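## Task

Move the orange bin, and no other bin, to the side of the bench closest to the arms, then set the hook lying flat on the bench next to that orange bin so its handle sticks out past that same edge. All other items must stay on the surface they started on. The result only counts if it holds without any robot support, so release everything and pull the arms away at the end.

## Robot and tools

ROBOTS. Three identical i2rt Big YAM arms named arm1, arm2 and arm3. Each has six revolute joints, a two-finger gripper and a wrist camera. With joints 1 and 6 at 0 and the hand level and pointing ahead, the camera rides on top of the hand looking toward the fingertips. The hand can reach roughly 1.0 m from the joint1 axis. Joints move at different speeds, so the path between two postures may sweep wide. The arms act independently; one stalling does not pause the others.

CAMERAS. arm1_cam_wrist, arm2_cam_wrist, arm3_cam_wrist (on the wrists) and room_a, room_b (fixed in the room).

FRAME. One shared scene frame, origin on the floor, +z up. "hand" is the point between the fingertips; its z axis runs along the fingers and the fingers open and close along its y axis. Foot poses are not printed.

execute_actions. Argument "actions": a list holding one action or nothing (empty = just report state and images). An action is an object keyed by "arm1", "arm2", "arm3"; each value is {"joints": {...}} with absolute targets per joint (not offsets), all starting together. Keys and ranges:
- joint1_rad: -2.879 to 2.879 rad, base turn, positive counter-clockwise seen from above; 0 unfolds the arm toward where its foot faces. Done tolerance ±0.045.
- joint2_rad: 0 to 3.141, shoulder; 0 = upper arm back and about level, positive raises it then brings it forward. ±0.14.
- joint3_rad: 0 to 3.019, elbow; 0 = folded, positive opens. ±0.09.
- joint4_rad: -1.692 to 1.57, hand pitch; positive tips fingers up. ±0.055.
- joint5_rad: -1.57 to 1.57, sideways hand swing; positive toward the arm's right. ±0.03.
- joint6_rad: -2.094 to 2.094, hand roll; positive is clockwise viewed from behind the hand. ±0.035.
- gripper_m: 0 to 0.093 m, fingertip gap. ±0.003. Grip force tops out near 50–62 N per pad, lower on some units.
An action runs at most 15 s. Example: {"arm1": {"joints": {"gripper_m": 0.05}}, "arm2": {"joints": {"joint1_rad": 0.3}}}. Joints or arms you omit may still be driving toward earlier targets. Any unknown key or out-of-range number rejects the whole call and nothing moves. Optional "cameras": list of names from the five above or "all"; omitted/null/["all"] gives every camera, [] gives none; an unknown name rejects the call.

wait. "seconds" 0 to 10; commands nothing, returns the same report as an empty action.

zoom_image. "camera" (one of the five) and "region" [x0, y0, x1, y1] in pixels from the top-left of that camera's latest full image, at most 504 by 504.

read_manual. Optional "section", only "licences"; returns URDF licence text, moves nothing.

finished_scene. "scene": the integer of the current scene. Irreversible; the result tells whether the goal was met and gives the next task. Replying without any tool call ends everything.

RESULTS. Each call returns per-robot state, including joint_positions and joint torques (arm joints only, in order; they carry per-arm offsets, scale and noise and are nonzero even in free air), plus images whose order is given by the "pictures" line. joint_status describes how each commanded motion of the last accepted action ended:
- "off_target": settled away from the target, possibly still pushing.
- "contact_stop" / "time_out": the joint abandons its target and holds where it stopped; but after time_out a joint may keep a target no further than 0.375, 0.375, 0.113, 0.225, 0.075, 0.3 rad (joints 1–6) from its position and keep pushing, moving there if freed. Send its reported position to relieve it.
- "not_followed": a safety check withheld that arm's targets (a "joint command not followed" line, often with "cause:", appears); the gripper part still runs, and the withheld targets may be retried on later actions. Empty calls never show this line.
- "limit_stop_at_motor_heat": the arm stopped for overheating; resend the target.
on_its_own lists things the call did not command; "held at" is the target being held, not the position. A tiny target change may not move a joint. A loaded joint held up slowly sags.

CAUTIONS. Arms do not stop on contact and can push very hard; sustained pushing or holding loads heats motors (warning line MOTOR HOT at 85 °C; at 100 °C an OVER-TEMPERATURE FAULT drops that arm until cooled). Heat persists while you think and between scenes. While you think, robots keep their last command. Never squeeze two arms together; collisions between arms are not reported and the self/inter-arm check may react late and ignores fingers, gripper housings and wrist cameras. Do not knock anything off the work area or onto the floor, and avoid drops, slips, slams and hard hits. Loose objects may occasionally be nudged by outside pushes. Faster robot motion is better once the goal is met.

Each tool is called after "Emit:" by a JSON object that holds its "api" and its "payload", one argument or row to a line.

## Session

Emit:
{"api": "execute_actions", "payload": {
  "actions": []
}}

Scene clock: 0.00 s.
Joint torques (N m, as the arm reports them, + toward a larger angle): no reading
Motor temperatures (°C, as the motors report them): arm1=[30 28 29 32 29 31] | arm2=[29 31 31 31 29 29] | arm3=[31 29 30 32 28 29]
arm1.joint_positions: joint1_rad=-0.174 joint2_rad=+0.560 joint3_rad=+1.612 joint4_rad=-1.499 joint5_rad=-0.052 joint6_rad=+0.747 gripper_m=+0.095
arm1.joint_status: not commanded
arm1.hand: x=-0.8844 y=+0.1443 z=+1.3912 quat_wxyz=(-0.257, +0.249, -0.809, -0.467) (m; scene frame)
arm2.joint_positions: joint1_rad=+0.289 joint2_rad=+0.307 joint3_rad=+1.671 joint4_rad=-1.548 joint5_rad=+0.013 joint6_rad=-0.307 gripper_m=+0.094
arm2.joint_status: not commanded
arm2.hand: x=+0.0117 y=+0.0090 z=+1.4235 quat_wxyz=(-0.413, +0.707, -0.296, -0.492) (m; scene frame)
arm3.joint_positions: joint1_rad=-0.363 joint2_rad=+0.573 joint3_rad=+1.713 joint4_rad=-1.392 joint5_rad=+0.172 joint6_rad=+0.254 gripper_m=+0.094
arm3.joint_status: not commanded
arm3.hand: x=+0.9825 y=+0.1145 z=+1.4343 quat_wxyz=(-0.501, +0.317, -0.724, -0.353) (m; scene frame)
pictures: arm1_cam_wrist, arm2_cam_wrist, arm3_cam_wrist, room_a, room_b
Images, in order (width x height): arm1_cam_wrist 504x504, arm2_cam_wrist 504x504, arm3_cam_wrist 504x504, room_a 504x504, room_b 504x504.

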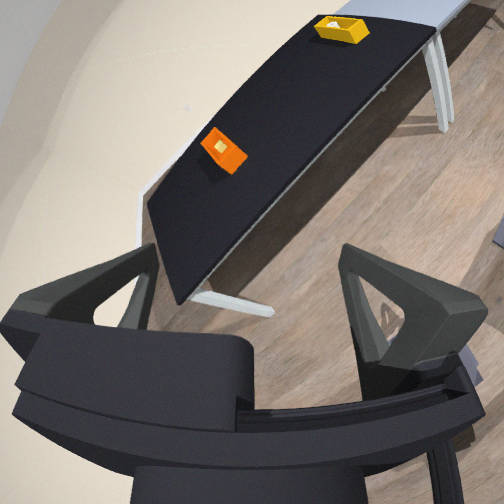

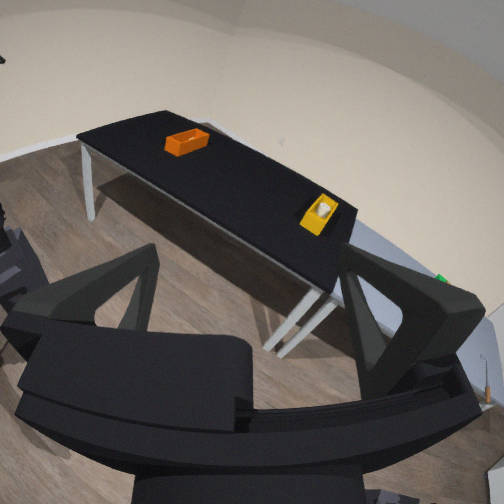

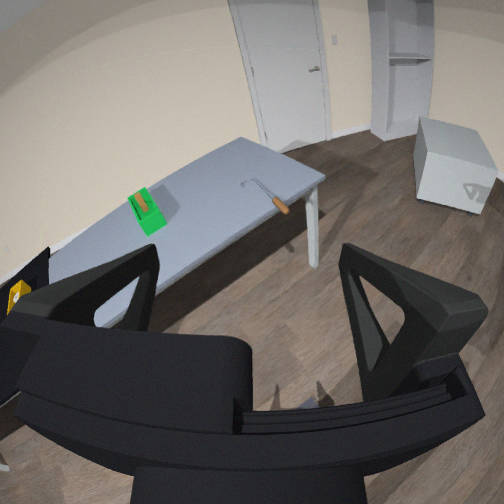

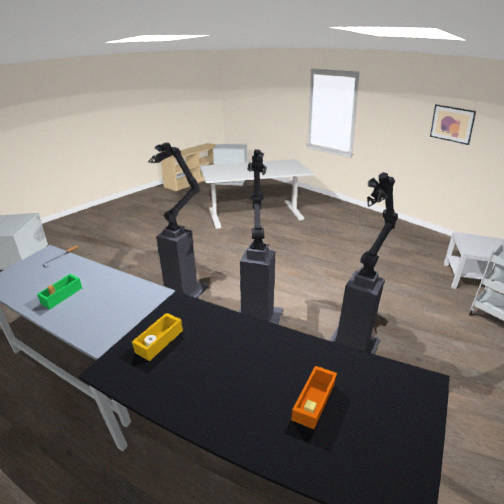

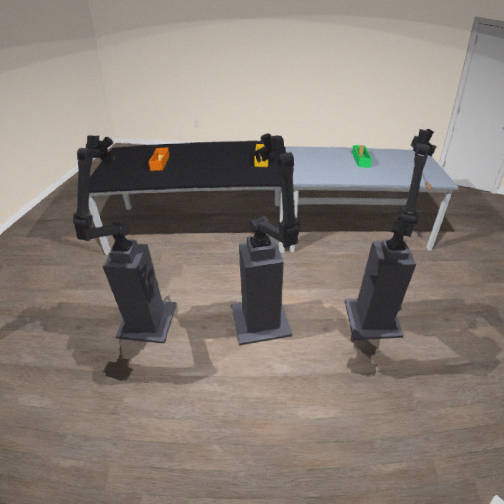

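Emit:
{"api": "zoom_image", "payload": {
  "camera": "arm3_cam_wrist",
  "region": [200, 130, 340, 250]
}}

Emit:
{"api": "zoom_image", "payload": {
  "camera": "room_b",
  "region": [60, 110, 480, 270]
}}

Emit:
{"api": "zoom_image", "payload": {
  "camera": "room_a",
  "region": [0, 200, 200, 330]
}}

Region (200, 130, 340, 250) of arm3_cam_wrist's 504x504 image, scaled by 3.600, with more detail than that image has; it fills the top 432 rows of this view, and the rest is white.

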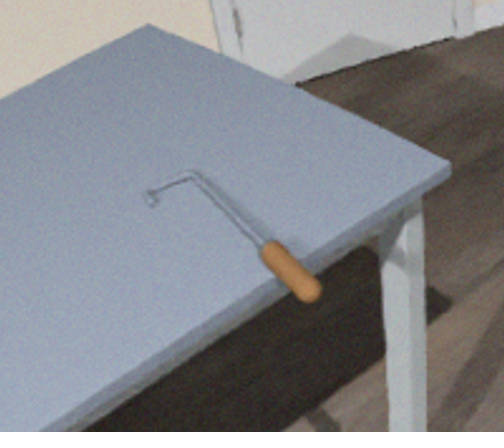

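Region (60, 110, 480, 270) of room_b's 504x504 image, scaled by 1.200, with more detail than that image has; it fills the top 192 rows of this view, and the rest is white.

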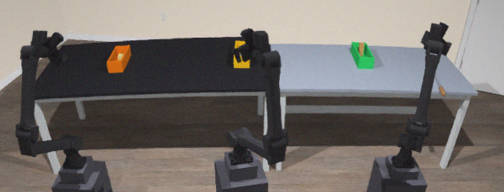

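Region (0, 200, 200, 330) of room_a's 504x504 image, scaled by 2.520, with more detail than that image has; it fills the top 328 rows of this view, and the rest is white.

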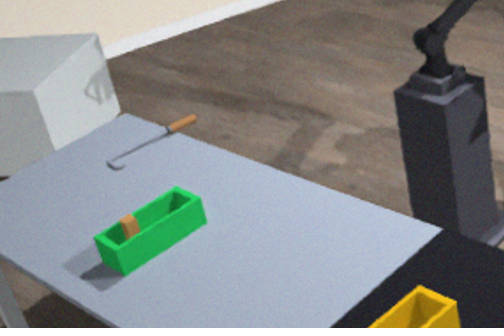

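Emit:
{"api": "execute_actions", "payload": {
  "actions": [
    {"arm1":{"joints":{"joint1_rad":-0.1,"joint2_rad":1.587,"joint3_rad":1.781,"joint4_rad":-1.094,"joint5_rad":0,"joint6_rad":0}},"arm2":{"joints":{"joint1_rad":-0.2,"joint2_rad":1.587,"joint3_rad":1.781,"joint4_rad":-1.094,"joint5_rad":0,"joint6_rad":0}},"arm3":{"joints":{"joint1_rad":-0.6,"joint2_rad":1.587,"joint3_rad":1.781,"joint4_rad":-1.094,"joint5_rad":0,"joint6_rad":0}}}
  ]
}}

Scene clock: 34.77 s.
Joint torques (N m, as the arm reports them, + toward a larger angle): arm1=[  0.37 -20.71  14.33   1.71   0.22  -0.26] | arm2=[ -0.99 -20.05  11.71   1.54   0.12   0.03] | arm3=[  0.68 -17.81  10.68   1.89  -0.07  -0.1 ]
Motor temperatures (°C, as the motors report them): arm1=[30 28 31 32 29 31] | arm2=[29 32 31 31 29 29] | arm3=[31 29 32 32 28 30]
arm1.joint_positions: joint1_rad=-0.108 joint2_rad=+1.593 joint3_rad=+1.746 joint4_rad=-1.098 joint5_rad=-0.002 joint6_rad=+0.009 gripper_m=+0.095
arm1.joint_status: all done
arm1.hand: x=-0.7937 y=+0.6069 z=+1.1421 quat_wxyz=(-0.237, +0.602, -0.737, -0.196) (m; scene frame)
arm2.joint_positions: joint1_rad=-0.196 joint2_rad=+1.606 joint3_rad=+1.737 joint4_rad=-1.097 joint5_rad=+0.000 joint6_rad=-0.009 gripper_m=+0.094
arm2.joint_status: all done
arm2.hand: x=+0.0068 y=+0.6291 z=+1.1418 quat_wxyz=(-0.209, +0.677, -0.672, -0.215) (m; scene frame)
arm3.joint_positions: joint1_rad=-0.590 joint2_rad=+1.598 joint3_rad=+1.762 joint4_rad=-1.103 joint5_rad=+0.003 joint6_rad=+0.009 gripper_m=+0.094
arm3.joint_status: all done
arm3.hand: x=+1.2553 y=+0.5119 z=+1.1237 quat_wxyz=(-0.274, +0.444, -0.841, -0.142) (m; scene frame)
pictures: arm1_cam_wrist, arm2_cam_wrist, arm3_cam_wrist, room_a, room_b
Images, in order (width x height): arm1_cam_wrist 504x504, arm2_cam_wrist 504x504, arm3_cam_wrist 504x504, room_a 504x504, room_b 504x504.

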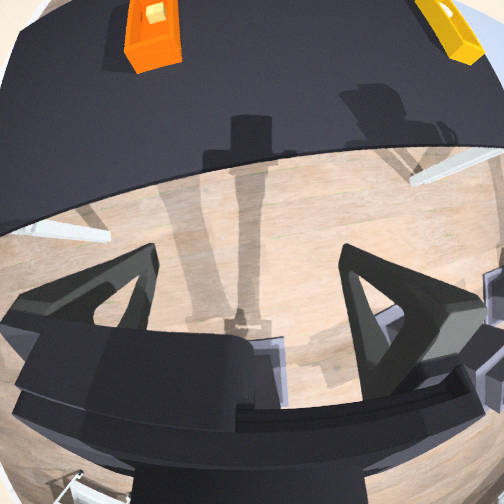

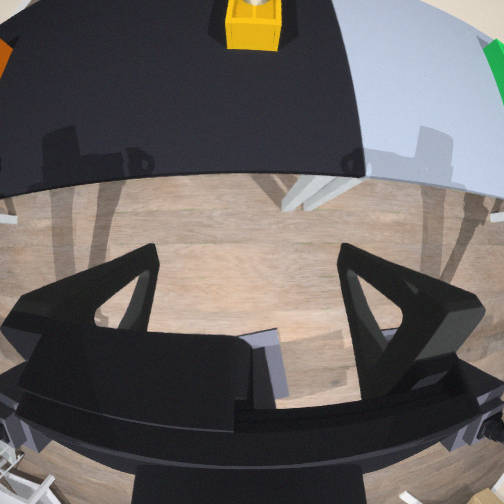

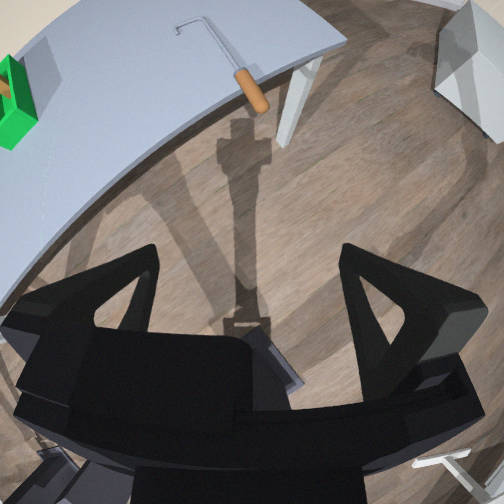

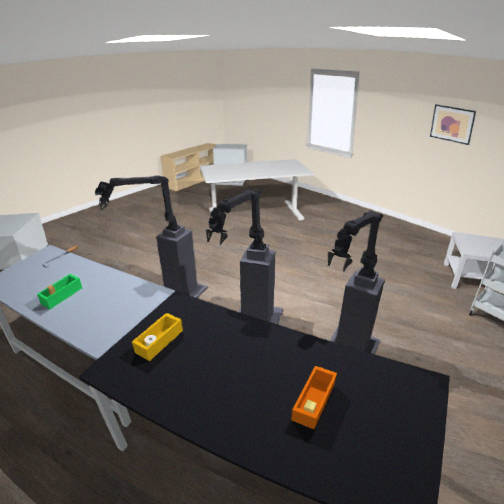

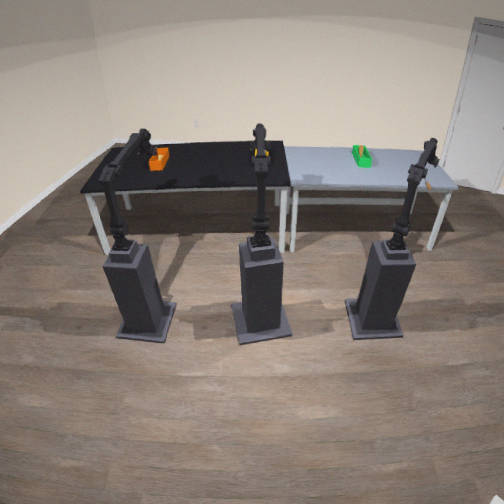

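Emit:
{"api": "execute_actions", "payload": {
  "actions": [
    {"arm1":{"joints":{"joint1_rad":0.1,"joint4_rad":-0.7}},"arm3":{"joints":{"joint1_rad":-0.911,"joint2_rad":2.32,"joint3_rad":1.39,"joint4_rad":0.96,"joint5_rad":-0.915}}}
  ]
}}

Scene clock: 58.53 s.
Joint torques (N m, as the arm reports them, + toward a larger angle): arm1=[ -0.89 -20.25  14.7    2.47   0.16  -0.17] | arm2=[ -0.88 -20.19  11.74   1.59   0.12   0.05] | arm3=[  1.46 -24.04   7.96   2.66  -0.13  -0.06]
Motor temperatures (°C, as the motors report them): arm1=[30 29 36 32 29 31] | arm2=[29 33 35 31 29 29] | arm3=[31 30 34 32 28 30]
arm1.joint_positions: joint1_rad=+0.105 joint2_rad=+1.593 joint3_rad=+1.746 joint4_rad=-0.717 joint5_rad=-0.001 joint6_rad=+0.007 gripper_m=+0.095
arm1.joint_status: all done
arm1.hand: x=-0.9264 y=+0.6824 z=+1.2094 quat_wxyz=(-0.336, +0.624, -0.615, -0.345) (m; scene frame)
arm2.joint_positions: joint1_rad=-0.196 joint2_rad=+1.606 joint3_rad=+1.737 joint4_rad=-1.097 joint5_rad=+0.000 joint6_rad=-0.009 gripper_m=+0.094
arm2.joint_status: not commanded
arm2.hand: x=+0.0068 y=+0.6291 z=+1.1418 quat_wxyz=(-0.209, +0.677, -0.672, -0.215) (m; scene frame)
arm3.joint_positions: joint1_rad=-0.914 joint2_rad=+2.330 joint3_rad=+1.363 joint4_rad=+0.940 joint5_rad=-0.912 joint6_rad=+0.007 gripper_m=+0.094
arm3.joint_status: all done
arm3.hand: x=+1.4039 y=+0.5437 z=+0.7923 quat_wxyz=(-0.489, +0.499, -0.513, -0.499) (m; scene frame)
pictures: arm1_cam_wrist, arm2_cam_wrist, arm3_cam_wrist, room_a, room_b
Images, in order (width x height): arm1_cam_wrist 504x504, arm2_cam_wrist 504x504, arm3_cam_wrist 504x504, room_a 504x504, room_b 504x504.

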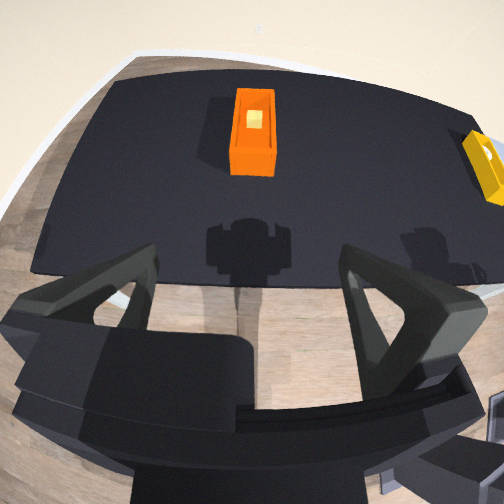

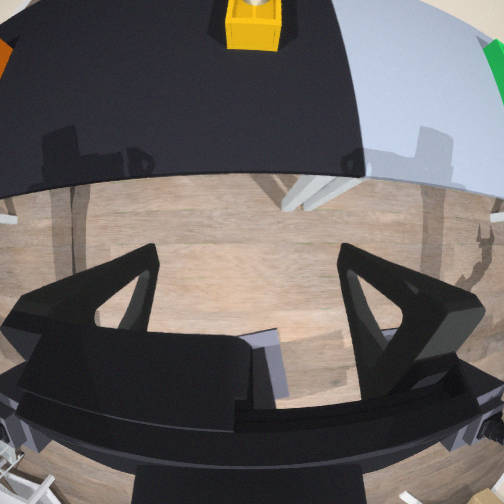

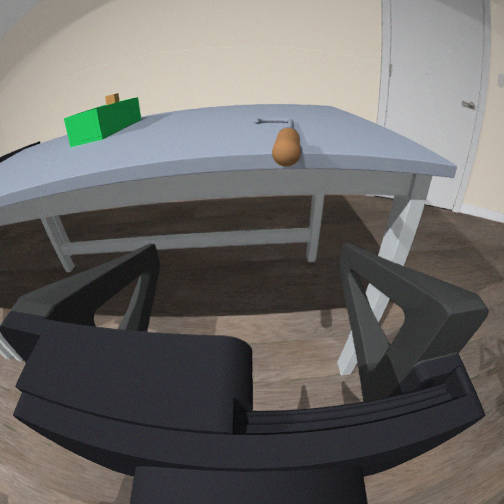

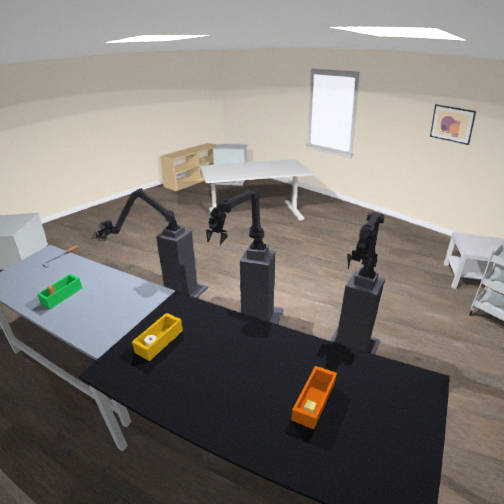

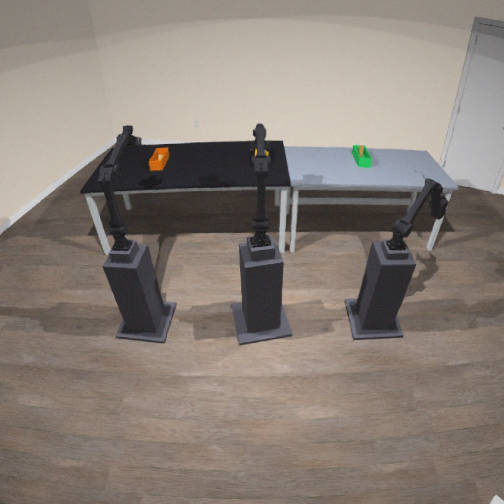

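Emit:
{"api": "execute_actions", "payload": {
  "actions": [
    {"arm3":{"joints":{"joint1_rad":-0.845,"joint2_rad":2.464,"joint3_rad":1.736,"joint4_rad":0.787,"joint5_rad":-0.849}}}
  ],
  "cameras": ["arm3_cam_wrist","room_a"]
}}

Scene clock: 73.50 s.
Joint torques (N m, as the arm reports them, + toward a larger angle): arm1=[ -0.98 -20.32  14.86   2.47   0.13  -0.16] | arm2=[ -0.86 -20.19  11.7    1.52   0.12   0.04] | arm3=[  0.86 -26.78  10.19   1.75   0.02  -0.07]
Motor temperatures (°C, as the motors report them): arm1=[30 29 37 32 29 31] | arm2=[29 34 36 31 29 29] | arm3=[31 31 33 32 28 30]
arm1.joint_positions: joint1_rad=+0.105 joint2_rad=+1.593 joint3_rad=+1.746 joint4_rad=-0.717 joint5_rad=-0.001 joint6_rad=+0.007 gripper_m=+0.095
arm1.joint_status: not commanded
arm1.hand: x=-0.9264 y=+0.6824 z=+1.2094 quat_wxyz=(-0.336, +0.624, -0.615, -0.345) (m; scene frame)
arm2.joint_positions: joint1_rad=-0.196 joint2_rad=+1.606 joint3_rad=+1.737 joint4_rad=-1.097 joint5_rad=+0.000 joint6_rad=-0.009 gripper_m=+0.094
arm2.joint_status: not commanded
arm2.hand: x=+0.0068 y=+0.6291 z=+1.1418 quat_wxyz=(-0.209, +0.677, -0.672, -0.215) (m; scene frame)
arm3.joint_positions: joint1_rad=-0.840 joint2_rad=+2.483 joint3_rad=+1.694 joint4_rad=+0.792 joint5_rad=-0.851 joint6_rad=+0.007 gripper_m=+0.094
arm3.joint_status: all done
arm3.hand: x=+1.4344 y=+0.6350 z=+0.7902 quat_wxyz=(-0.496, +0.504, -0.500, -0.501) (m; scene frame)
pictures: arm3_cam_wrist, room_a
Images, in order (width x height): arm3_cam_wrist 504x504, room_a 504x504.

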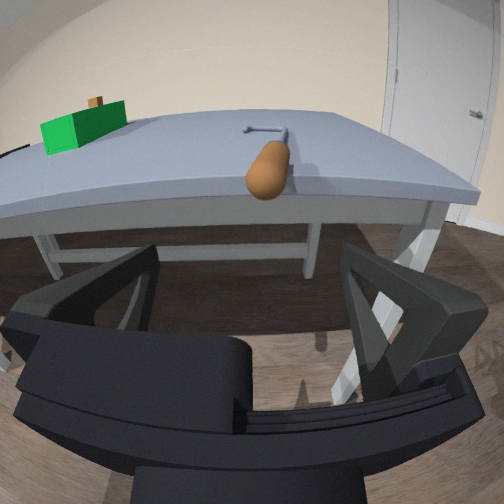

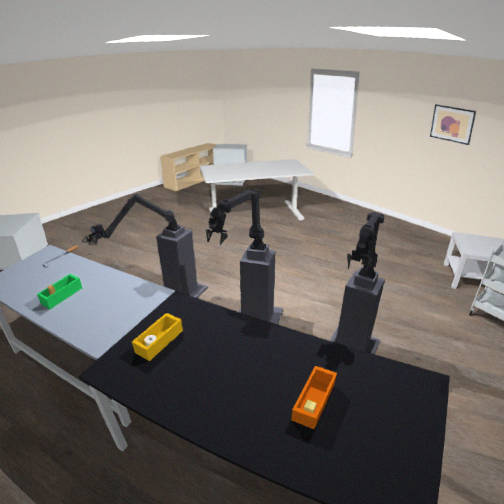

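Emit:
{"api": "execute_actions", "payload": {
  "actions": [
    {"arm3":{"joints":{"joint1_rad":-0.735,"joint2_rad":2.62,"joint3_rad":2.06,"joint4_rad":0.62,"joint5_rad":-0.606}}}
  ],
  "cameras": ["arm3_cam_wrist","room_a"]
}}

Scene clock: 83.80 s.
Joint torques (N m, as the arm reports them, + toward a larger angle): arm1=[ -0.99 -19.85  14.82   2.46   0.2   -0.23] | arm2=[ -1.1  -20.25  11.67   1.54   0.12   0.04] | arm3=[  0.5  -30.31  11.79   1.71   0.04  -0.07]
Motor temperatures (°C, as the motors report them): arm1=[30 30 38 32 29 31] | arm2=[29 34 37 31 29 29] | arm3=[31 32 34 32 28 30]
arm1.joint_positions: joint1_rad=+0.105 joint2_rad=+1.593 joint3_rad=+1.746 joint4_rad=-0.717 joint5_rad=-0.001 joint6_rad=+0.007 gripper_m=+0.095
arm1.joint_status: not commanded
arm1.hand: x=-0.9264 y=+0.6824 z=+1.2094 quat_wxyz=(-0.336, +0.624, -0.615, -0.345) (m; scene frame)
arm2.joint_positions: joint1_rad=-0.196 joint2_rad=+1.606 joint3_rad=+1.737 joint4_rad=-1.097 joint5_rad=+0.000 joint6_rad=-0.009 gripper_m=+0.094
arm2.joint_status: not commanded
arm2.hand: x=+0.0068 y=+0.6291 z=+1.1418 quat_wxyz=(-0.209, +0.677, -0.672, -0.215) (m; scene frame)
arm3.joint_positions: joint1_rad=-0.726 joint2_rad=+2.642 joint3_rad=+2.010 joint4_rad=+0.624 joint5_rad=-0.608 joint6_rad=+0.007 gripper_m=+0.094
arm3.joint_status: all done
arm3.hand: x=+1.4415 y=+0.7375 z=+0.7760 quat_wxyz=(-0.524, +0.471, -0.535, -0.467) (m; scene frame)
pictures: arm3_cam_wrist, room_a
Images, in order (width x height): arm3_cam_wrist 504x504, room_a 504x504.

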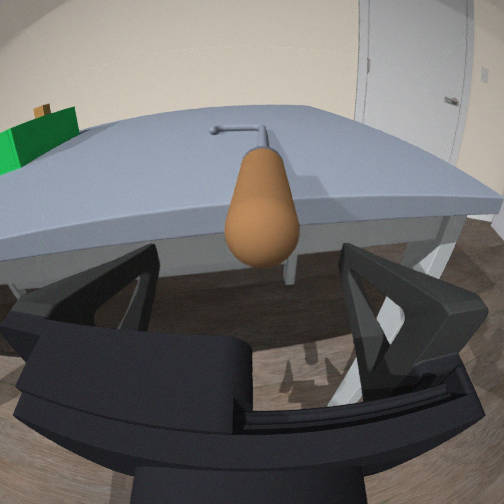

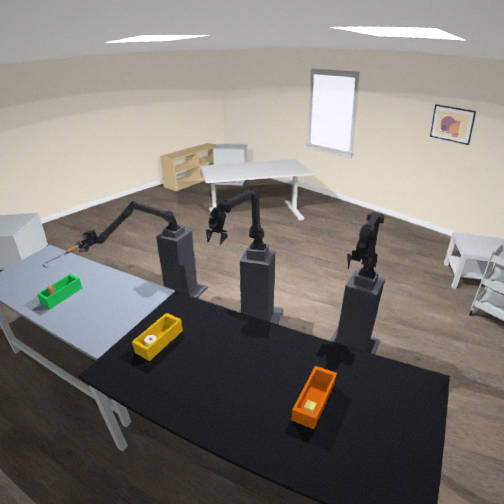

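Emit:
{"api": "execute_actions", "payload": {
  "actions": [
    {"arm3":{"joints":{"joint1_rad":-0.72,"joint2_rad":2.675,"joint3_rad":2.235,"joint4_rad":0.52,"joint5_rad":-0.584}}}
  ],
  "cameras": ["arm3_cam_wrist"]
}}

Scene clock: 94.57 s.
Joint torques (N m, as the arm reports them, + toward a larger angle): arm1=[ -0.86 -20.33  14.72   2.46   0.18  -0.23] | arm2=[ -0.94 -20.18  11.73   1.57   0.13   0.03] | arm3=[  1.75 -29.45  12.67   1.59   0.04  -0.07]
Motor temperatures (°C, as the motors report them): arm1=[30 30 38 32 29 31] | arm2=[29 34 37 31 29 29] | arm3=[31 33 36 32 28 30]
arm1.joint_positions: joint1_rad=+0.105 joint2_rad=+1.593 joint3_rad=+1.746 joint4_rad=-0.717 joint5_rad=-0.001 joint6_rad=+0.007 gripper_m=+0.095
arm1.joint_status: not commanded
arm1.hand: x=-0.9264 y=+0.6824 z=+1.2094 quat_wxyz=(-0.336, +0.624, -0.615, -0.345) (m; scene frame)
arm2.joint_positions: joint1_rad=-0.196 joint2_rad=+1.606 joint3_rad=+1.737 joint4_rad=-1.097 joint5_rad=+0.000 joint6_rad=-0.009 gripper_m=+0.094
arm2.joint_status: not commanded
arm2.hand: x=+0.0068 y=+0.6291 z=+1.1418 quat_wxyz=(-0.209, +0.677, -0.672, -0.215) (m; scene frame)
arm3.joint_positions: joint1_rad=-0.726 joint2_rad=+2.683 joint3_rad=+2.183 joint4_rad=+0.527 joint5_rad=-0.586 joint6_rad=+0.007 gripper_m=+0.094
arm3.joint_status: all done
arm3.hand: x=+1.4663 y=+0.7610 z=+0.8114 quat_wxyz=(-0.541, +0.463, -0.527, -0.463) (m; scene frame)
pictures: arm3_cam_wrist
Images, in order (width x height): arm3_cam_wrist 504x504.

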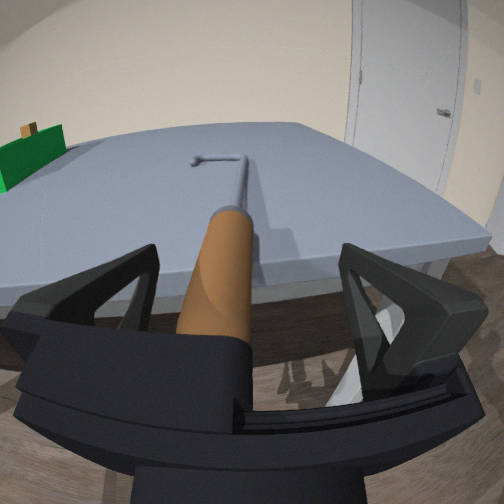

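Emit:
{"api": "execute_actions", "payload": {
  "actions": [
    {"arm3":{"joints":{"joint1_rad":-0.70,"joint2_rad":2.70}}}
  ],
  "cameras": ["arm3_cam_wrist"]
}}

Scene clock: 102.10 s.
Joint torques (N m, as the arm reports them, + toward a larger angle): arm1=[ -0.77 -20.23  14.88   2.52   0.14  -0.26] | arm2=[ -1.03 -20.23  11.73   1.57   0.12   0.04] | arm3=[  2.13 -29.11  12.63   1.66   0.06  -0.08]
Motor temperatures (°C, as the motors report them): arm1=[30 30 38 32 29 31] | arm2=[29 34 38 31 29 29] | arm3=[31 33 36 32 28 30]
arm1.joint_positions: joint1_rad=+0.105 joint2_rad=+1.593 joint3_rad=+1.746 joint4_rad=-0.717 joint5_rad=-0.001 joint6_rad=+0.007 gripper_m=+0.095
arm1.joint_status: not commanded
arm1.hand: x=-0.9264 y=+0.6824 z=+1.2094 quat_wxyz=(-0.336, +0.624, -0.615, -0.345) (m; scene frame)
arm2.joint_positions: joint1_rad=-0.196 joint2_rad=+1.606 joint3_rad=+1.737 joint4_rad=-1.097 joint5_rad=+0.000 joint6_rad=-0.009 gripper_m=+0.094
arm2.joint_status: not commanded
arm2.hand: x=+0.0068 y=+0.6291 z=+1.1418 quat_wxyz=(-0.209, +0.677, -0.672, -0.215) (m; scene frame)
arm3.joint_positions: joint1_rad=-0.708 joint2_rad=+2.698 joint3_rad=+2.183 joint4_rad=+0.527 joint5_rad=-0.586 joint6_rad=+0.007 gripper_m=+0.094
arm3.joint_status: all done
arm3.hand: x=+1.4514 y=+0.7701 z=+0.7975 quat_wxyz=(-0.532, +0.469, -0.528, -0.467) (m; scene frame)
pictures: arm3_cam_wrist
Images, in order (width x height): arm3_cam_wrist 504x504.

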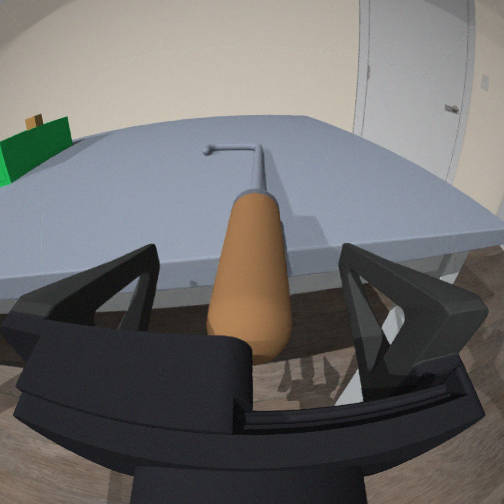

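Emit:
{"api": "execute_actions", "payload": {
  "actions": [
    {"arm3":{"joints":{"gripper_m":0.0}},"arm2":{"joints":{"joint1_rad":-0.2,"joint2_rad":1.0,"joint3_rad":1.0,"joint4_rad":0}},"arm1":{"joints":{"joint2_rad":1.0,"joint3_rad":1.0,"joint4_rad":0}}}
  ],
  "cameras": ["arm3_cam_wrist"]
}}

Emit:
{"api": "execute_actions", "payload": {
  "actions": [
    {"arm3":{"joints":{"joint2_rad":2.5,"joint4_rad":0.33}}}
  ],
  "cameras": ["arm3_cam_wrist","room_a"]
}}

Scene clock: 111.27 s.
Joint torques (N m, as the arm reports them, + toward a larger angle): arm1=[-0.92 -8.99 13.44  2.42  0.17 -0.22] | arm2=[-1.02 -9.11 10.46  2.9   0.12  0.03] | arm3=[  1.87 -28.82  12.61   1.65  -0.03  -0.07]
Motor temperatures (°C, as the motors report them): arm1=[30 30 39 32 29 31] | arm2=[29 34 38 31 29 29] | arm3=[31 33 37 32 28 30]
arm1.joint_positions: joint1_rad=+0.105 joint2_rad=+1.007 joint3_rad=+0.986 joint4_rad=-0.017 joint5_rad=-0.001 joint6_rad=+0.007 gripper_m=+0.095
arm1.joint_status: all done
arm1.hand: x=-0.9231 y=+0.5035 z=+1.2451 quat_wxyz=(-0.484, +0.514, -0.506, -0.496) (m; scene frame)
arm2.joint_positions: joint1_rad=-0.196 joint2_rad=+1.007 joint3_rad=+0.981 joint4_rad=-0.020 joint5_rad=+0.000 joint6_rad=-0.009 gripper_m=+0.094
arm2.joint_status: all done
arm2.hand: x=+0.0080 y=+0.5115 z=+1.2527 quat_wxyz=(-0.489, +0.511, -0.510, -0.490) (m; scene frame)
arm3.joint_positions: joint1_rad=-0.708 joint2_rad=+2.698 joint3_rad=+2.183 joint4_rad=+0.527 joint5_rad=-0.583 joint6_rad=+0.006 gripper_m=+0.030
arm3.joint_status: gripper_m off_target (ended at +0.030, target +0.000)
arm3.hand: x=+1.4519 y=+0.7701 z=+0.7975 quat_wxyz=(-0.532, +0.468, -0.529, -0.467) (m; scene frame)
pictures: arm3_cam_wrist
Images, in order (width x height): arm3_cam_wrist 504x504.

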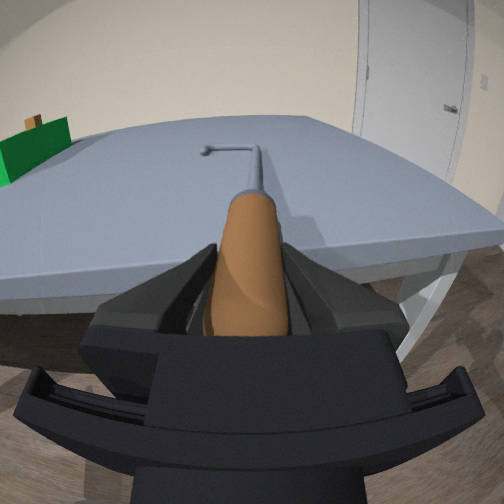

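Scene clock: 112.40 s.
Joint torques (N m, as the arm reports them, + toward a larger angle): arm1=[-0.6  -9.36 13.17  2.71  0.19 -0.19] | arm2=[-0.93 -9.39 10.45  2.85  0.11  0.02] | arm3=[  1.79 -32.76  13.21   2.34  -0.04  -0.07]
Motor temperatures (°C, as the motors report them): arm1=[30 30 39 32 29 31] | arm2=[29 34 38 31 29 29] | arm3=[31 33 37 32 28 30]
arm1.joint_positions: joint1_rad=+0.105 joint2_rad=+1.007 joint3_rad=+0.986 joint4_rad=-0.017 joint5_rad=-0.001 joint6_rad=+0.007 gripper_m=+0.095
arm1.joint_status: not commanded
arm1.hand: x=-0.9231 y=+0.5035 z=+1.2451 quat_wxyz=(-0.484, +0.514, -0.506, -0.496) (m; scene frame)
arm2.joint_positions: joint1_rad=-0.196 joint2_rad=+1.007 joint3_rad=+0.981 joint4_rad=-0.020 joint5_rad=+0.000 joint6_rad=-0.009 gripper_m=+0.094
arm2.joint_status: not commanded
arm2.hand: x=+0.0080 y=+0.5115 z=+1.2527 quat_wxyz=(-0.489, +0.511, -0.510, -0.490) (m; scene frame)
arm3.joint_positions: joint1_rad=-0.708 joint2_rad=+2.540 joint3_rad=+2.183 joint4_rad=+0.322 joint5_rad=-0.583 joint6_rad=+0.006 gripper_m=+0.030
arm3.joint_status: all done
arm3.hand: x=+1.4546 y=+0.7745 z=+0.8994 quat_wxyz=(-0.516, +0.470, -0.545, -0.464) (m; scene frame)
pictures: arm3_cam_wrist, room_a
Images, in order (width x height): arm3_cam_wrist 504x504, room_a 504x504.

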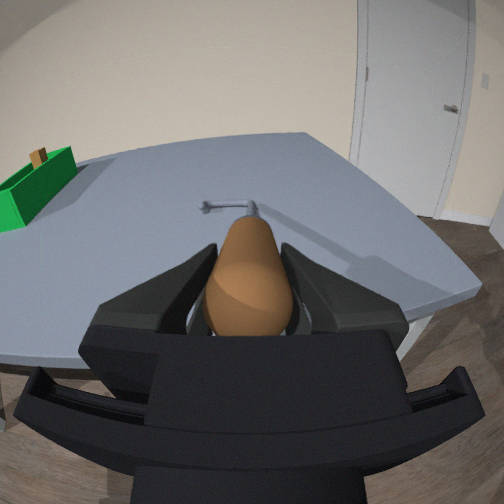

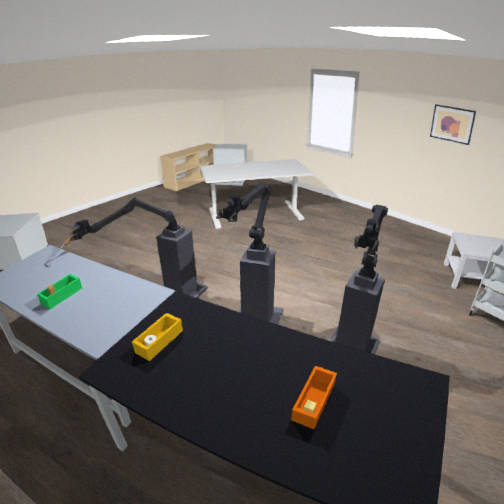

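Emit:
{"api": "execute_actions", "payload": {
  "actions": [
    {"arm3":{"joints":{"joint2_rad":2.66,"joint3_rad":2.17,"joint4_rad":0.56}}}
  ],
  "cameras": ["arm3_cam_wrist"]
}}

Scene clock: 129.87 s.
Joint torques (N m, as the arm reports them, + toward a larger angle): arm1=[-0.99 -9.81 13.16  2.39  0.19 -0.19] | arm2=[-0.81 -9.27 10.5   2.89  0.12  0.05] | arm3=[  1.76 -31.87   8.35   2.56  -0.07  -0.05]
Motor temperatures (°C, as the motors report them): arm1=[30 29 38 32 29 31] | arm2=[29 33 37 31 29 29] | arm3=[31 34 38 32 28 30]
arm1.joint_positions: joint1_rad=+0.105 joint2_rad=+1.007 joint3_rad=+0.986 joint4_rad=-0.017 joint5_rad=-0.001 joint6_rad=+0.007 gripper_m=+0.095
arm1.joint_status: not commanded
arm1.hand: x=-0.9231 y=+0.5035 z=+1.2451 quat_wxyz=(-0.484, +0.514, -0.506, -0.496) (m; scene frame)
arm2.joint_positions: joint1_rad=-0.196 joint2_rad=+1.007 joint3_rad=+0.981 joint4_rad=-0.020 joint5_rad=+0.000 joint6_rad=-0.009 gripper_m=+0.094
arm2.joint_status: not commanded
arm2.hand: x=+0.0080 y=+0.5115 z=+1.2527 quat_wxyz=(-0.489, +0.511, -0.510, -0.490) (m; scene frame)
arm3.joint_positions: joint1_rad=-0.708 joint2_rad=+2.690 joint3_rad=+2.167 joint4_rad=+0.546 joint5_rad=-0.582 joint6_rad=+0.004 gripper_m=+0.030
arm3.joint_status: all done
arm3.hand: x=+1.4504 y=+0.7682 z=+0.7997 quat_wxyz=(-0.537, +0.468, -0.525, -0.466) (m; scene frame)
pictures: arm3_cam_wrist
Images, in order (width x height): arm3_cam_wrist 504x504.

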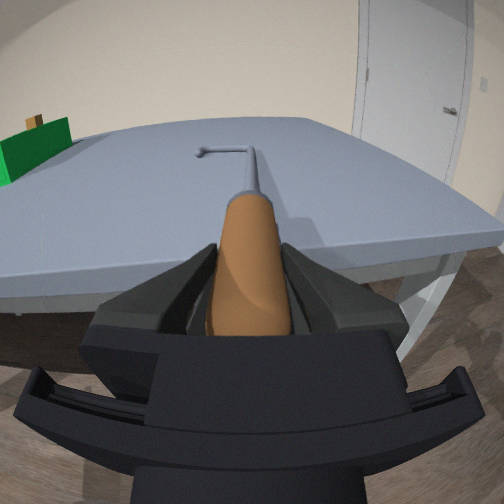

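Emit:
{"api": "execute_actions", "payload": {
  "actions": [
    {"arm3":{"joints":{"joint2_rad":2.615,"joint3_rad":2.095,"joint4_rad":0.585}}}
  ],
  "cameras": []
}}

Emit:
{"api": "execute_actions", "payload": {
  "actions": [
    {"arm3":{"joints":{"joint6_rad":1.57}}}
  ],
  "cameras": ["arm3_cam_wrist"]
}}

Emit:
{"api": "execute_actions", "payload": {
  "actions": [
    {"arm3":{"joints":{"joint2_rad":2.5,"joint4_rad":0.48}}}
  ],
  "cameras": ["arm3_cam_wrist","room_a"]
}}

Scene clock: 136.93 s.
Joint torques (N m, as the arm reports them, + toward a larger angle): arm1=[-1.67 -9.42 13.14  2.43  0.19 -0.15] | arm2=[-1.03 -9.39 10.48  2.89  0.11  0.04] | arm3=[  1.72 -32.88   7.4    2.76  -0.07  -0.05]
Motor temperatures (°C, as the motors report them): arm1=[30 29 38 32 29 31] | arm2=[29 33 38 32 29 29] | arm3=[31 35 37 32 28 30]
arm1.joint_positions: joint1_rad=+0.105 joint2_rad=+1.007 joint3_rad=+0.986 joint4_rad=-0.017 joint5_rad=-0.001 joint6_rad=+0.007 gripper_m=+0.095
arm1.joint_status: not commanded
arm1.hand: x=-0.9231 y=+0.5035 z=+1.2451 quat_wxyz=(-0.484, +0.514, -0.506, -0.496) (m; scene frame)
arm2.joint_positions: joint1_rad=-0.196 joint2_rad=+1.007 joint3_rad=+0.981 joint4_rad=-0.020 joint5_rad=+0.000 joint6_rad=-0.009 gripper_m=+0.094
arm2.joint_status: not commanded
arm2.hand: x=+0.0080 y=+0.5115 z=+1.2527 quat_wxyz=(-0.489, +0.511, -0.510, -0.490) (m; scene frame)
arm3.joint_positions: joint1_rad=-0.708 joint2_rad=+2.658 joint3_rad=+2.101 joint4_rad=+0.563 joint5_rad=-0.582 joint6_rad=+0.004 gripper_m=+0.030
arm3.joint_status: all done
arm3.hand: x=+1.4439 y=+0.7606 z=+0.7973 quat_wxyz=(-0.531, +0.469, -0.530, -0.465) (m; scene frame)
pictures: none
No camera images: the call's "cameras" was empty. Leave "cameras" out to get every camera's image.

Scene clock: 139.10 s.
Joint torques (N m, as the arm reports them, + toward a larger angle): arm1=[-1.29 -9.58 13.16  2.52  0.19 -0.21] | arm2=[-0.94 -9.46 10.5   2.84  0.11  0.03] | arm3=[  2.05 -32.61   7.91   2.87  -0.13   0.01]
Motor temperatures (°C, as the motors report them): arm1=[30 29 38 32 29 31] | arm2=[29 33 38 32 29 29] | arm3=[31 35 37 32 28 30]
arm1.joint_positions: joint1_rad=+0.105 joint2_rad=+1.007 joint3_rad=+0.986 joint4_rad=-0.017 joint5_rad=-0.001 joint6_rad=+0.007 gripper_m=+0.095
arm1.joint_status: not commanded
arm1.hand: x=-0.9231 y=+0.5035 z=+1.2451 quat_wxyz=(-0.484, +0.514, -0.506, -0.496) (m; scene frame)
arm2.joint_positions: joint1_rad=-0.196 joint2_rad=+1.007 joint3_rad=+0.981 joint4_rad=-0.020 joint5_rad=+0.000 joint6_rad=-0.009 gripper_m=+0.094
arm2.joint_status: not commanded
arm2.hand: x=+0.0080 y=+0.5115 z=+1.2527 quat_wxyz=(-0.489, +0.511, -0.510, -0.490) (m; scene frame)
arm3.joint_positions: joint1_rad=-0.708 joint2_rad=+2.658 joint3_rad=+2.096 joint4_rad=+0.564 joint5_rad=-0.581 joint6_rad=+1.558 gripper_m=+0.030
arm3.joint_status: all done
arm3.hand: x=+1.4436 y=+0.7598 z=+0.7947 quat_wxyz=(-0.052, -0.039, -0.708, -0.703) (m; scene frame)
pictures: arm3_cam_wrist
Images, in order (width x height): arm3_cam_wrist 504x504.

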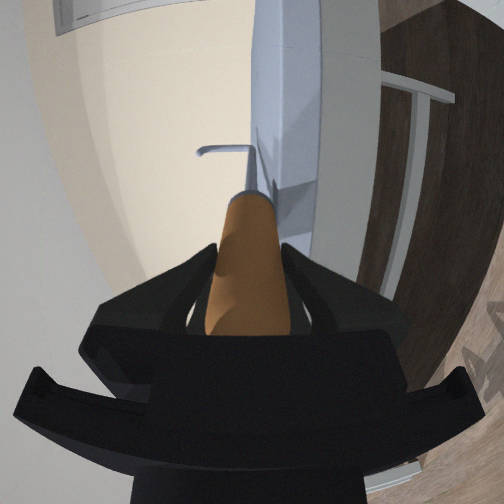

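Scene clock: 140.20 s.
Joint torques (N m, as the arm reports them, + toward a larger angle): arm1=[-0.99 -9.64 12.96  2.61  0.17 -0.22] | arm2=[-0.98 -9.38 10.44  2.9   0.11  0.03] | arm3=[  1.92 -35.05   9.55   2.81  -0.12   0.02]
Motor temperatures (°C, as the motors report them): arm1=[30 29 38 32 29 31] | arm2=[29 33 38 32 29 29] | arm3=[31 35 37 32 28 30]
arm1.joint_positions: joint1_rad=+0.105 joint2_rad=+1.007 joint3_rad=+0.986 joint4_rad=-0.017 joint5_rad=-0.001 joint6_rad=+0.007 gripper_m=+0.095
arm1.joint_status: not commanded
arm1.hand: x=-0.9231 y=+0.5035 z=+1.2451 quat_wxyz=(-0.484, +0.514, -0.506, -0.496) (m; scene frame)
arm2.joint_positions: joint1_rad=-0.196 joint2_rad=+1.007 joint3_rad=+0.981 joint4_rad=-0.020 joint5_rad=+0.000 joint6_rad=-0.009 gripper_m=+0.094
arm2.joint_status: not commanded
arm2.hand: x=+0.0080 y=+0.5115 z=+1.2527 quat_wxyz=(-0.489, +0.511, -0.510, -0.490) (m; scene frame)
arm3.joint_positions: joint1_rad=-0.708 joint2_rad=+2.571 joint3_rad=+2.079 joint4_rad=+0.460 joint5_rad=-0.581 joint6_rad=+1.560 gripper_m=+0.030
arm3.joint_status: all done
arm3.hand: x=+1.4445 y=+0.7616 z=+0.8417 quat_wxyz=(-0.044, -0.047, -0.718, -0.693) (m; scene frame)
pictures: arm3_cam_wrist, room_a
Images, in order (width x height): arm3_cam_wrist 504x504, room_a 504x504.

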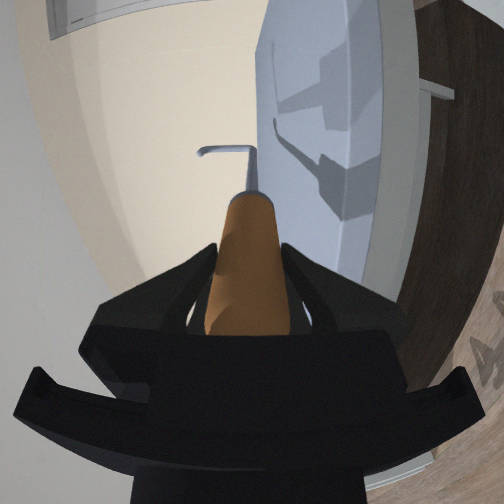

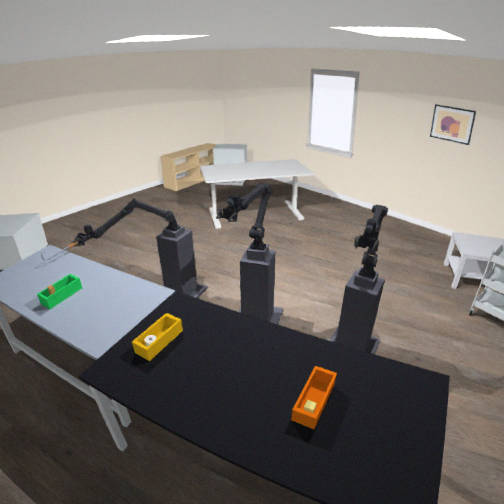

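Emit:
{"api": "execute_actions", "payload": {
  "actions": [
    {"arm3":{"joints":{"joint2_rad":2.21,"joint3_rad":1.92,"joint4_rad":0.38}},"arm2":{"joints":{"joint1_rad":0.2}}}
  ],
  "cameras": []
}}

Emit:
{"api": "execute_actions", "payload": {
  "actions": [
    {"arm3":{"joints":{"joint1_rad":0.0,"joint5_rad":0.0}}}
  ],
  "cameras": ["arm3_cam_wrist"]
}}

Emit:
{"api": "execute_actions", "payload": {
  "actions": [
    {"arm3":{"joints":{"joint1_rad":0.662,"joint5_rad":0.658}}}
  ],
  "cameras": ["arm3_cam_wrist","room_a"]
}}

Scene clock: 155.00 s.
Joint torques (N m, as the arm reports them, + toward a larger angle): arm1=[-0.72 -9.69 13.29  2.57  0.2  -0.2 ] | arm2=[-0.98 -9.29 10.47  2.87  0.12  0.02] | arm3=[  1.94 -30.69  11.15   3.24  -0.04  -0.01]
Motor temperatures (°C, as the motors report them): arm1=[30 29 38 32 29 31] | arm2=[29 33 38 32 29 29] | arm3=[31 36 36 32 28 30]
arm1.joint_positions: joint1_rad=+0.105 joint2_rad=+1.007 joint3_rad=+0.986 joint4_rad=-0.017 joint5_rad=-0.001 joint6_rad=+0.007 gripper_m=+0.095
arm1.joint_status: not commanded
arm1.hand: x=-0.9231 y=+0.5035 z=+1.2451 quat_wxyz=(-0.484, +0.514, -0.506, -0.496) (m; scene frame)
arm2.joint_positions: joint1_rad=+0.205 joint2_rad=+1.007 joint3_rad=+0.981 joint4_rad=-0.020 joint5_rad=-0.001 joint6_rad=-0.008 gripper_m=+0.094
arm2.joint_status: all done
arm2.hand: x=-0.1888 y=+0.4713 z=+1.2544 quat_wxyz=(-0.382, +0.602, -0.397, -0.578) (m; scene frame)
arm3.joint_positions: joint1_rad=-0.708 joint2_rad=+2.261 joint3_rad=+1.892 joint4_rad=+0.350 joint5_rad=-0.583 joint6_rad=+1.562 gripper_m=+0.030
arm3.joint_status: all done
arm3.hand: x=+1.4159 y=+0.7308 z=+0.9892 quat_wxyz=(-0.045, -0.044, -0.714, -0.697) (m; scene frame)
pictures: none
No camera images: the call's "cameras" was empty. Leave "cameras" out to get every camera's image.

Scene clock: 157.23 s.
Joint torques (N m, as the arm reports them, + toward a larger angle): arm1=[-1.08 -9.82 13.06  2.54  0.18 -0.19] | arm2=[-1.04 -9.31 10.51  2.86  0.12  0.03] | arm3=[  1.98 -31.37  11.14   3.25  -0.04   0.03]
Motor temperatures (°C, as the motors report them): arm1=[30 29 38 32 29 31] | arm2=[29 33 38 32 29 29] | arm3=[31 36 37 32 28 30]
arm1.joint_positions: joint1_rad=+0.105 joint2_rad=+1.007 joint3_rad=+0.986 joint4_rad=-0.017 joint5_rad=-0.001 joint6_rad=+0.007 gripper_m=+0.095
arm1.joint_status: not commanded
arm1.hand: x=-0.9231 y=+0.5035 z=+1.2451 quat_wxyz=(-0.484, +0.514, -0.506, -0.496) (m; scene frame)
arm2.joint_positions: joint1_rad=+0.205 joint2_rad=+1.007 joint3_rad=+0.981 joint4_rad=-0.020 joint5_rad=-0.001 joint6_rad=-0.008 gripper_m=+0.094
arm2.joint_status: not commanded
arm2.hand: x=-0.1888 y=+0.4713 z=+1.2544 quat_wxyz=(-0.382, +0.602, -0.397, -0.578) (m; scene frame)
arm3.joint_positions: joint1_rad=-0.002 joint2_rad=+2.262 joint3_rad=+1.892 joint4_rad=+0.350 joint5_rad=+0.000 joint6_rad=+1.557 gripper_m=+0.030
arm3.joint_status: all done
arm3.hand: x=+0.9122 y=+0.9126 z=+0.9843 quat_wxyz=(-0.008, +0.005, -0.717, -0.697) (m; scene frame)
pictures: arm3_cam_wrist
Images, in order (width x height): arm3_cam_wrist 504x504.

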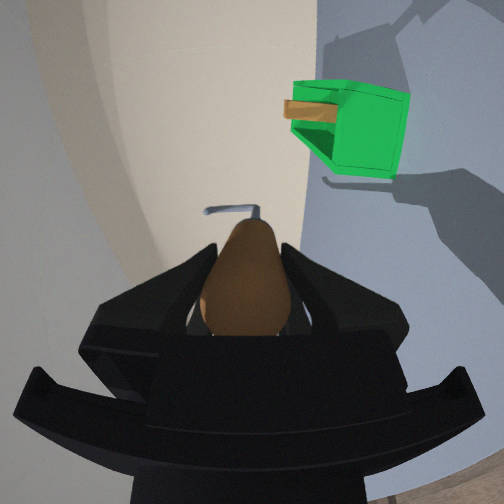

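Scene clock: 159.43 s.
Joint torques (N m, as the arm reports them, + toward a larger angle): arm1=[-1.17 -9.45 13.13  2.52  0.19 -0.19] | arm2=[-1.   -9.3  10.5   2.84  0.12  0.03] | arm3=[  1.52 -30.92  11.06   3.14   0.07   0.05]
Motor temperatures (°C, as the motors report them): arm1=[30 29 38 32 29 31] | arm2=[29 33 38 32 29 29] | arm3=[31 36 37 32 29 30]
arm1.joint_positions: joint1_rad=+0.105 joint2_rad=+1.007 joint3_rad=+0.986 joint4_rad=-0.017 joint5_rad=-0.001 joint6_rad=+0.007 gripper_m=+0.095
arm1.joint_status: not commanded
arm1.hand: x=-0.9231 y=+0.5035 z=+1.2451 quat_wxyz=(-0.484, +0.514, -0.506, -0.496) (m; scene frame)
arm2.joint_positions: joint1_rad=+0.205 joint2_rad=+1.007 joint3_rad=+0.981 joint4_rad=-0.020 joint5_rad=-0.001 joint6_rad=-0.008 gripper_m=+0.094
arm2.joint_status: not commanded
arm2.hand: x=-0.1888 y=+0.4713 z=+1.2544 quat_wxyz=(-0.382, +0.602, -0.397, -0.578) (m; scene frame)
arm3.joint_positions: joint1_rad=+0.662 joint2_rad=+2.262 joint3_rad=+1.892 joint4_rad=+0.350 joint5_rad=+0.657 joint6_rad=+1.556 gripper_m=+0.030
arm3.joint_status: all done
arm3.hand: x=+0.4506 y=+0.7562 z=+0.9843 quat_wxyz=(-0.010, +0.012, -0.715, -0.699) (m; scene frame)
pictures: arm3_cam_wrist, room_a
Images, in order (width x height): arm3_cam_wrist 504x504, room_a 504x504.

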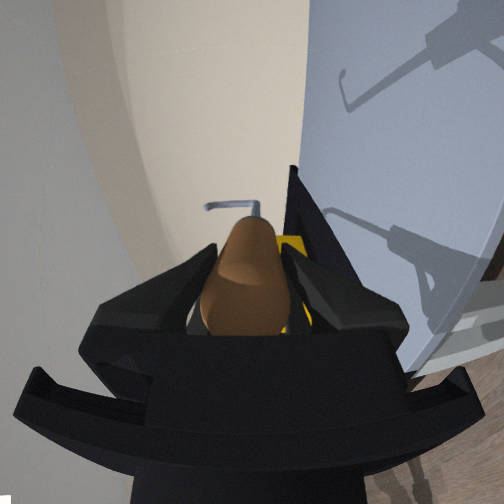

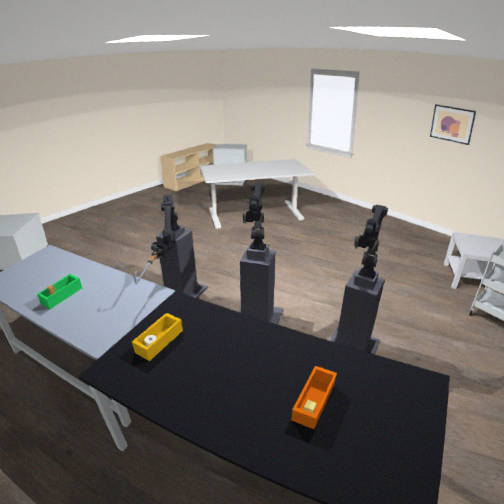

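Emit:
{"api": "execute_actions", "payload": {
  "actions": [
    {"arm3":{"joints":{"joint2_rad":2.52,"joint4_rad":0.69}}}
  ],
  "cameras": ["arm3_cam_wrist"]
}}

Scene clock: 167.83 s.
Joint torques (N m, as the arm reports them, + toward a larger angle): arm1=[-0.4  -9.82 13.16  2.63  0.21 -0.17] | arm2=[-1.   -9.32 10.5   2.87  0.12  0.02] | arm3=[  1.72 -31.44   9.52   2.2   -0.04  -0.07]
Motor temperatures (°C, as the motors report them): arm1=[30 29 39 32 29 31] | arm2=[29 33 38 32 29 29] | arm3=[31 36 37 32 28 30]
arm1.joint_positions: joint1_rad=+0.105 joint2_rad=+1.007 joint3_rad=+0.986 joint4_rad=-0.017 joint5_rad=-0.001 joint6_rad=+0.007 gripper_m=+0.095
arm1.joint_status: not commanded
arm1.hand: x=-0.9231 y=+0.5035 z=+1.2451 quat_wxyz=(-0.484, +0.514, -0.506, -0.496) (m; scene frame)
arm2.joint_positions: joint1_rad=+0.205 joint2_rad=+1.007 joint3_rad=+0.981 joint4_rad=-0.020 joint5_rad=-0.001 joint6_rad=-0.008 gripper_m=+0.094
arm2.joint_status: not commanded
arm2.hand: x=-0.1888 y=+0.4713 z=+1.2544 quat_wxyz=(-0.382, +0.602, -0.397, -0.578) (m; scene frame)
arm3.joint_positions: joint1_rad=+0.662 joint2_rad=+2.565 joint3_rad=+1.894 joint4_rad=+0.681 joint5_rad=+0.658 joint6_rad=+1.566 gripper_m=+0.030
arm3.joint_status: all done
arm3.hand: x=+0.4492 y=+0.7576 z=+0.7917 quat_wxyz=(+0.000, +0.002, -0.707, -0.707) (m; scene frame)
pictures: arm3_cam_wrist
Images, in order (width x height): arm3_cam_wrist 504x504.

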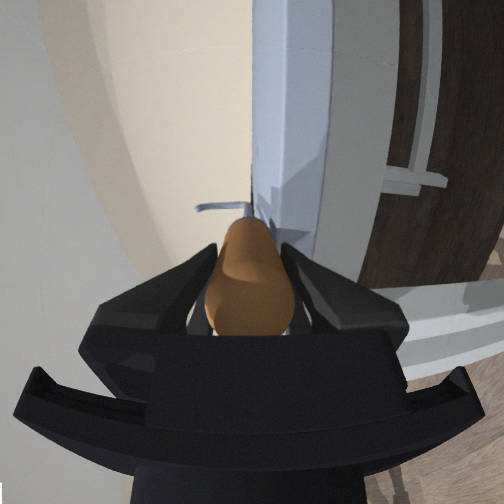

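Roll back, then release.

Emit:
{"api": "execute_actions", "payload": {
  "actions": [
    {"arm3":{"joints":{"joint6_rad":0.0}}}
  ],
  "cameras": ["arm3_cam_wrist"]
}}

Scene clock: 172.47 s.
Joint torques (N m, as the arm reports them, + toward a larger angle): arm1=[-0.9  -9.4  13.2   2.47  0.22 -0.24] | arm2=[-0.98 -9.33 10.48  2.87  0.13  0.02] | arm3=[  1.6  -28.7    9.82   1.8    0.2   -0.15]
Motor temperatures (°C, as the motors report them): arm1=[30 29 39 32 29 31] | arm2=[29 33 38 32 29 29] | arm3=[31 36 37 32 28 30]
arm1.joint_positions: joint1_rad=+0.105 joint2_rad=+1.007 joint3_rad=+0.986 joint4_rad=-0.017 joint5_rad=-0.001 joint6_rad=+0.007 gripper_m=+0.095
arm1.joint_status: not commanded
arm1.hand: x=-0.9231 y=+0.5035 z=+1.2451 quat_wxyz=(-0.484, +0.514, -0.506, -0.496) (m; scene frame)
arm2.joint_positions: joint1_rad=+0.205 joint2_rad=+1.007 joint3_rad=+0.981 joint4_rad=-0.020 joint5_rad=-0.001 joint6_rad=-0.008 gripper_m=+0.094
arm2.joint_status: not commanded
arm2.hand: x=-0.1888 y=+0.4713 z=+1.2544 quat_wxyz=(-0.382, +0.602, -0.397, -0.578) (m; scene frame)
arm3.joint_positions: joint1_rad=+0.662 joint2_rad=+2.533 joint3_rad=+1.894 joint4_rad=+0.692 joint5_rad=+0.651 joint6_rad=+0.014 gripper_m=+0.030
arm3.joint_status: all done
arm3.hand: x=+0.4465 y=+0.7596 z=+0.8222 quat_wxyz=(-0.495, +0.483, -0.500, -0.521) (m; scene frame)
pictures: arm3_cam_wrist
Images, in order (width x height): arm3_cam_wrist 504x504.

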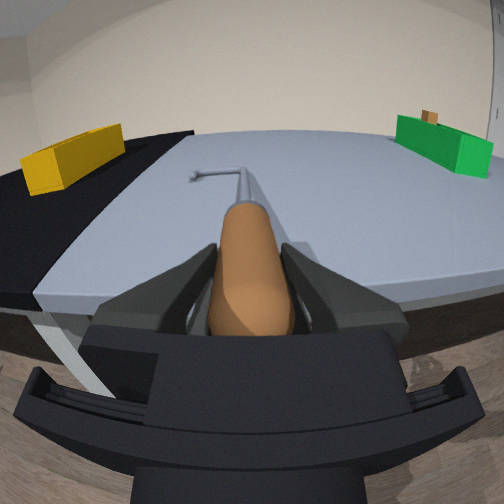

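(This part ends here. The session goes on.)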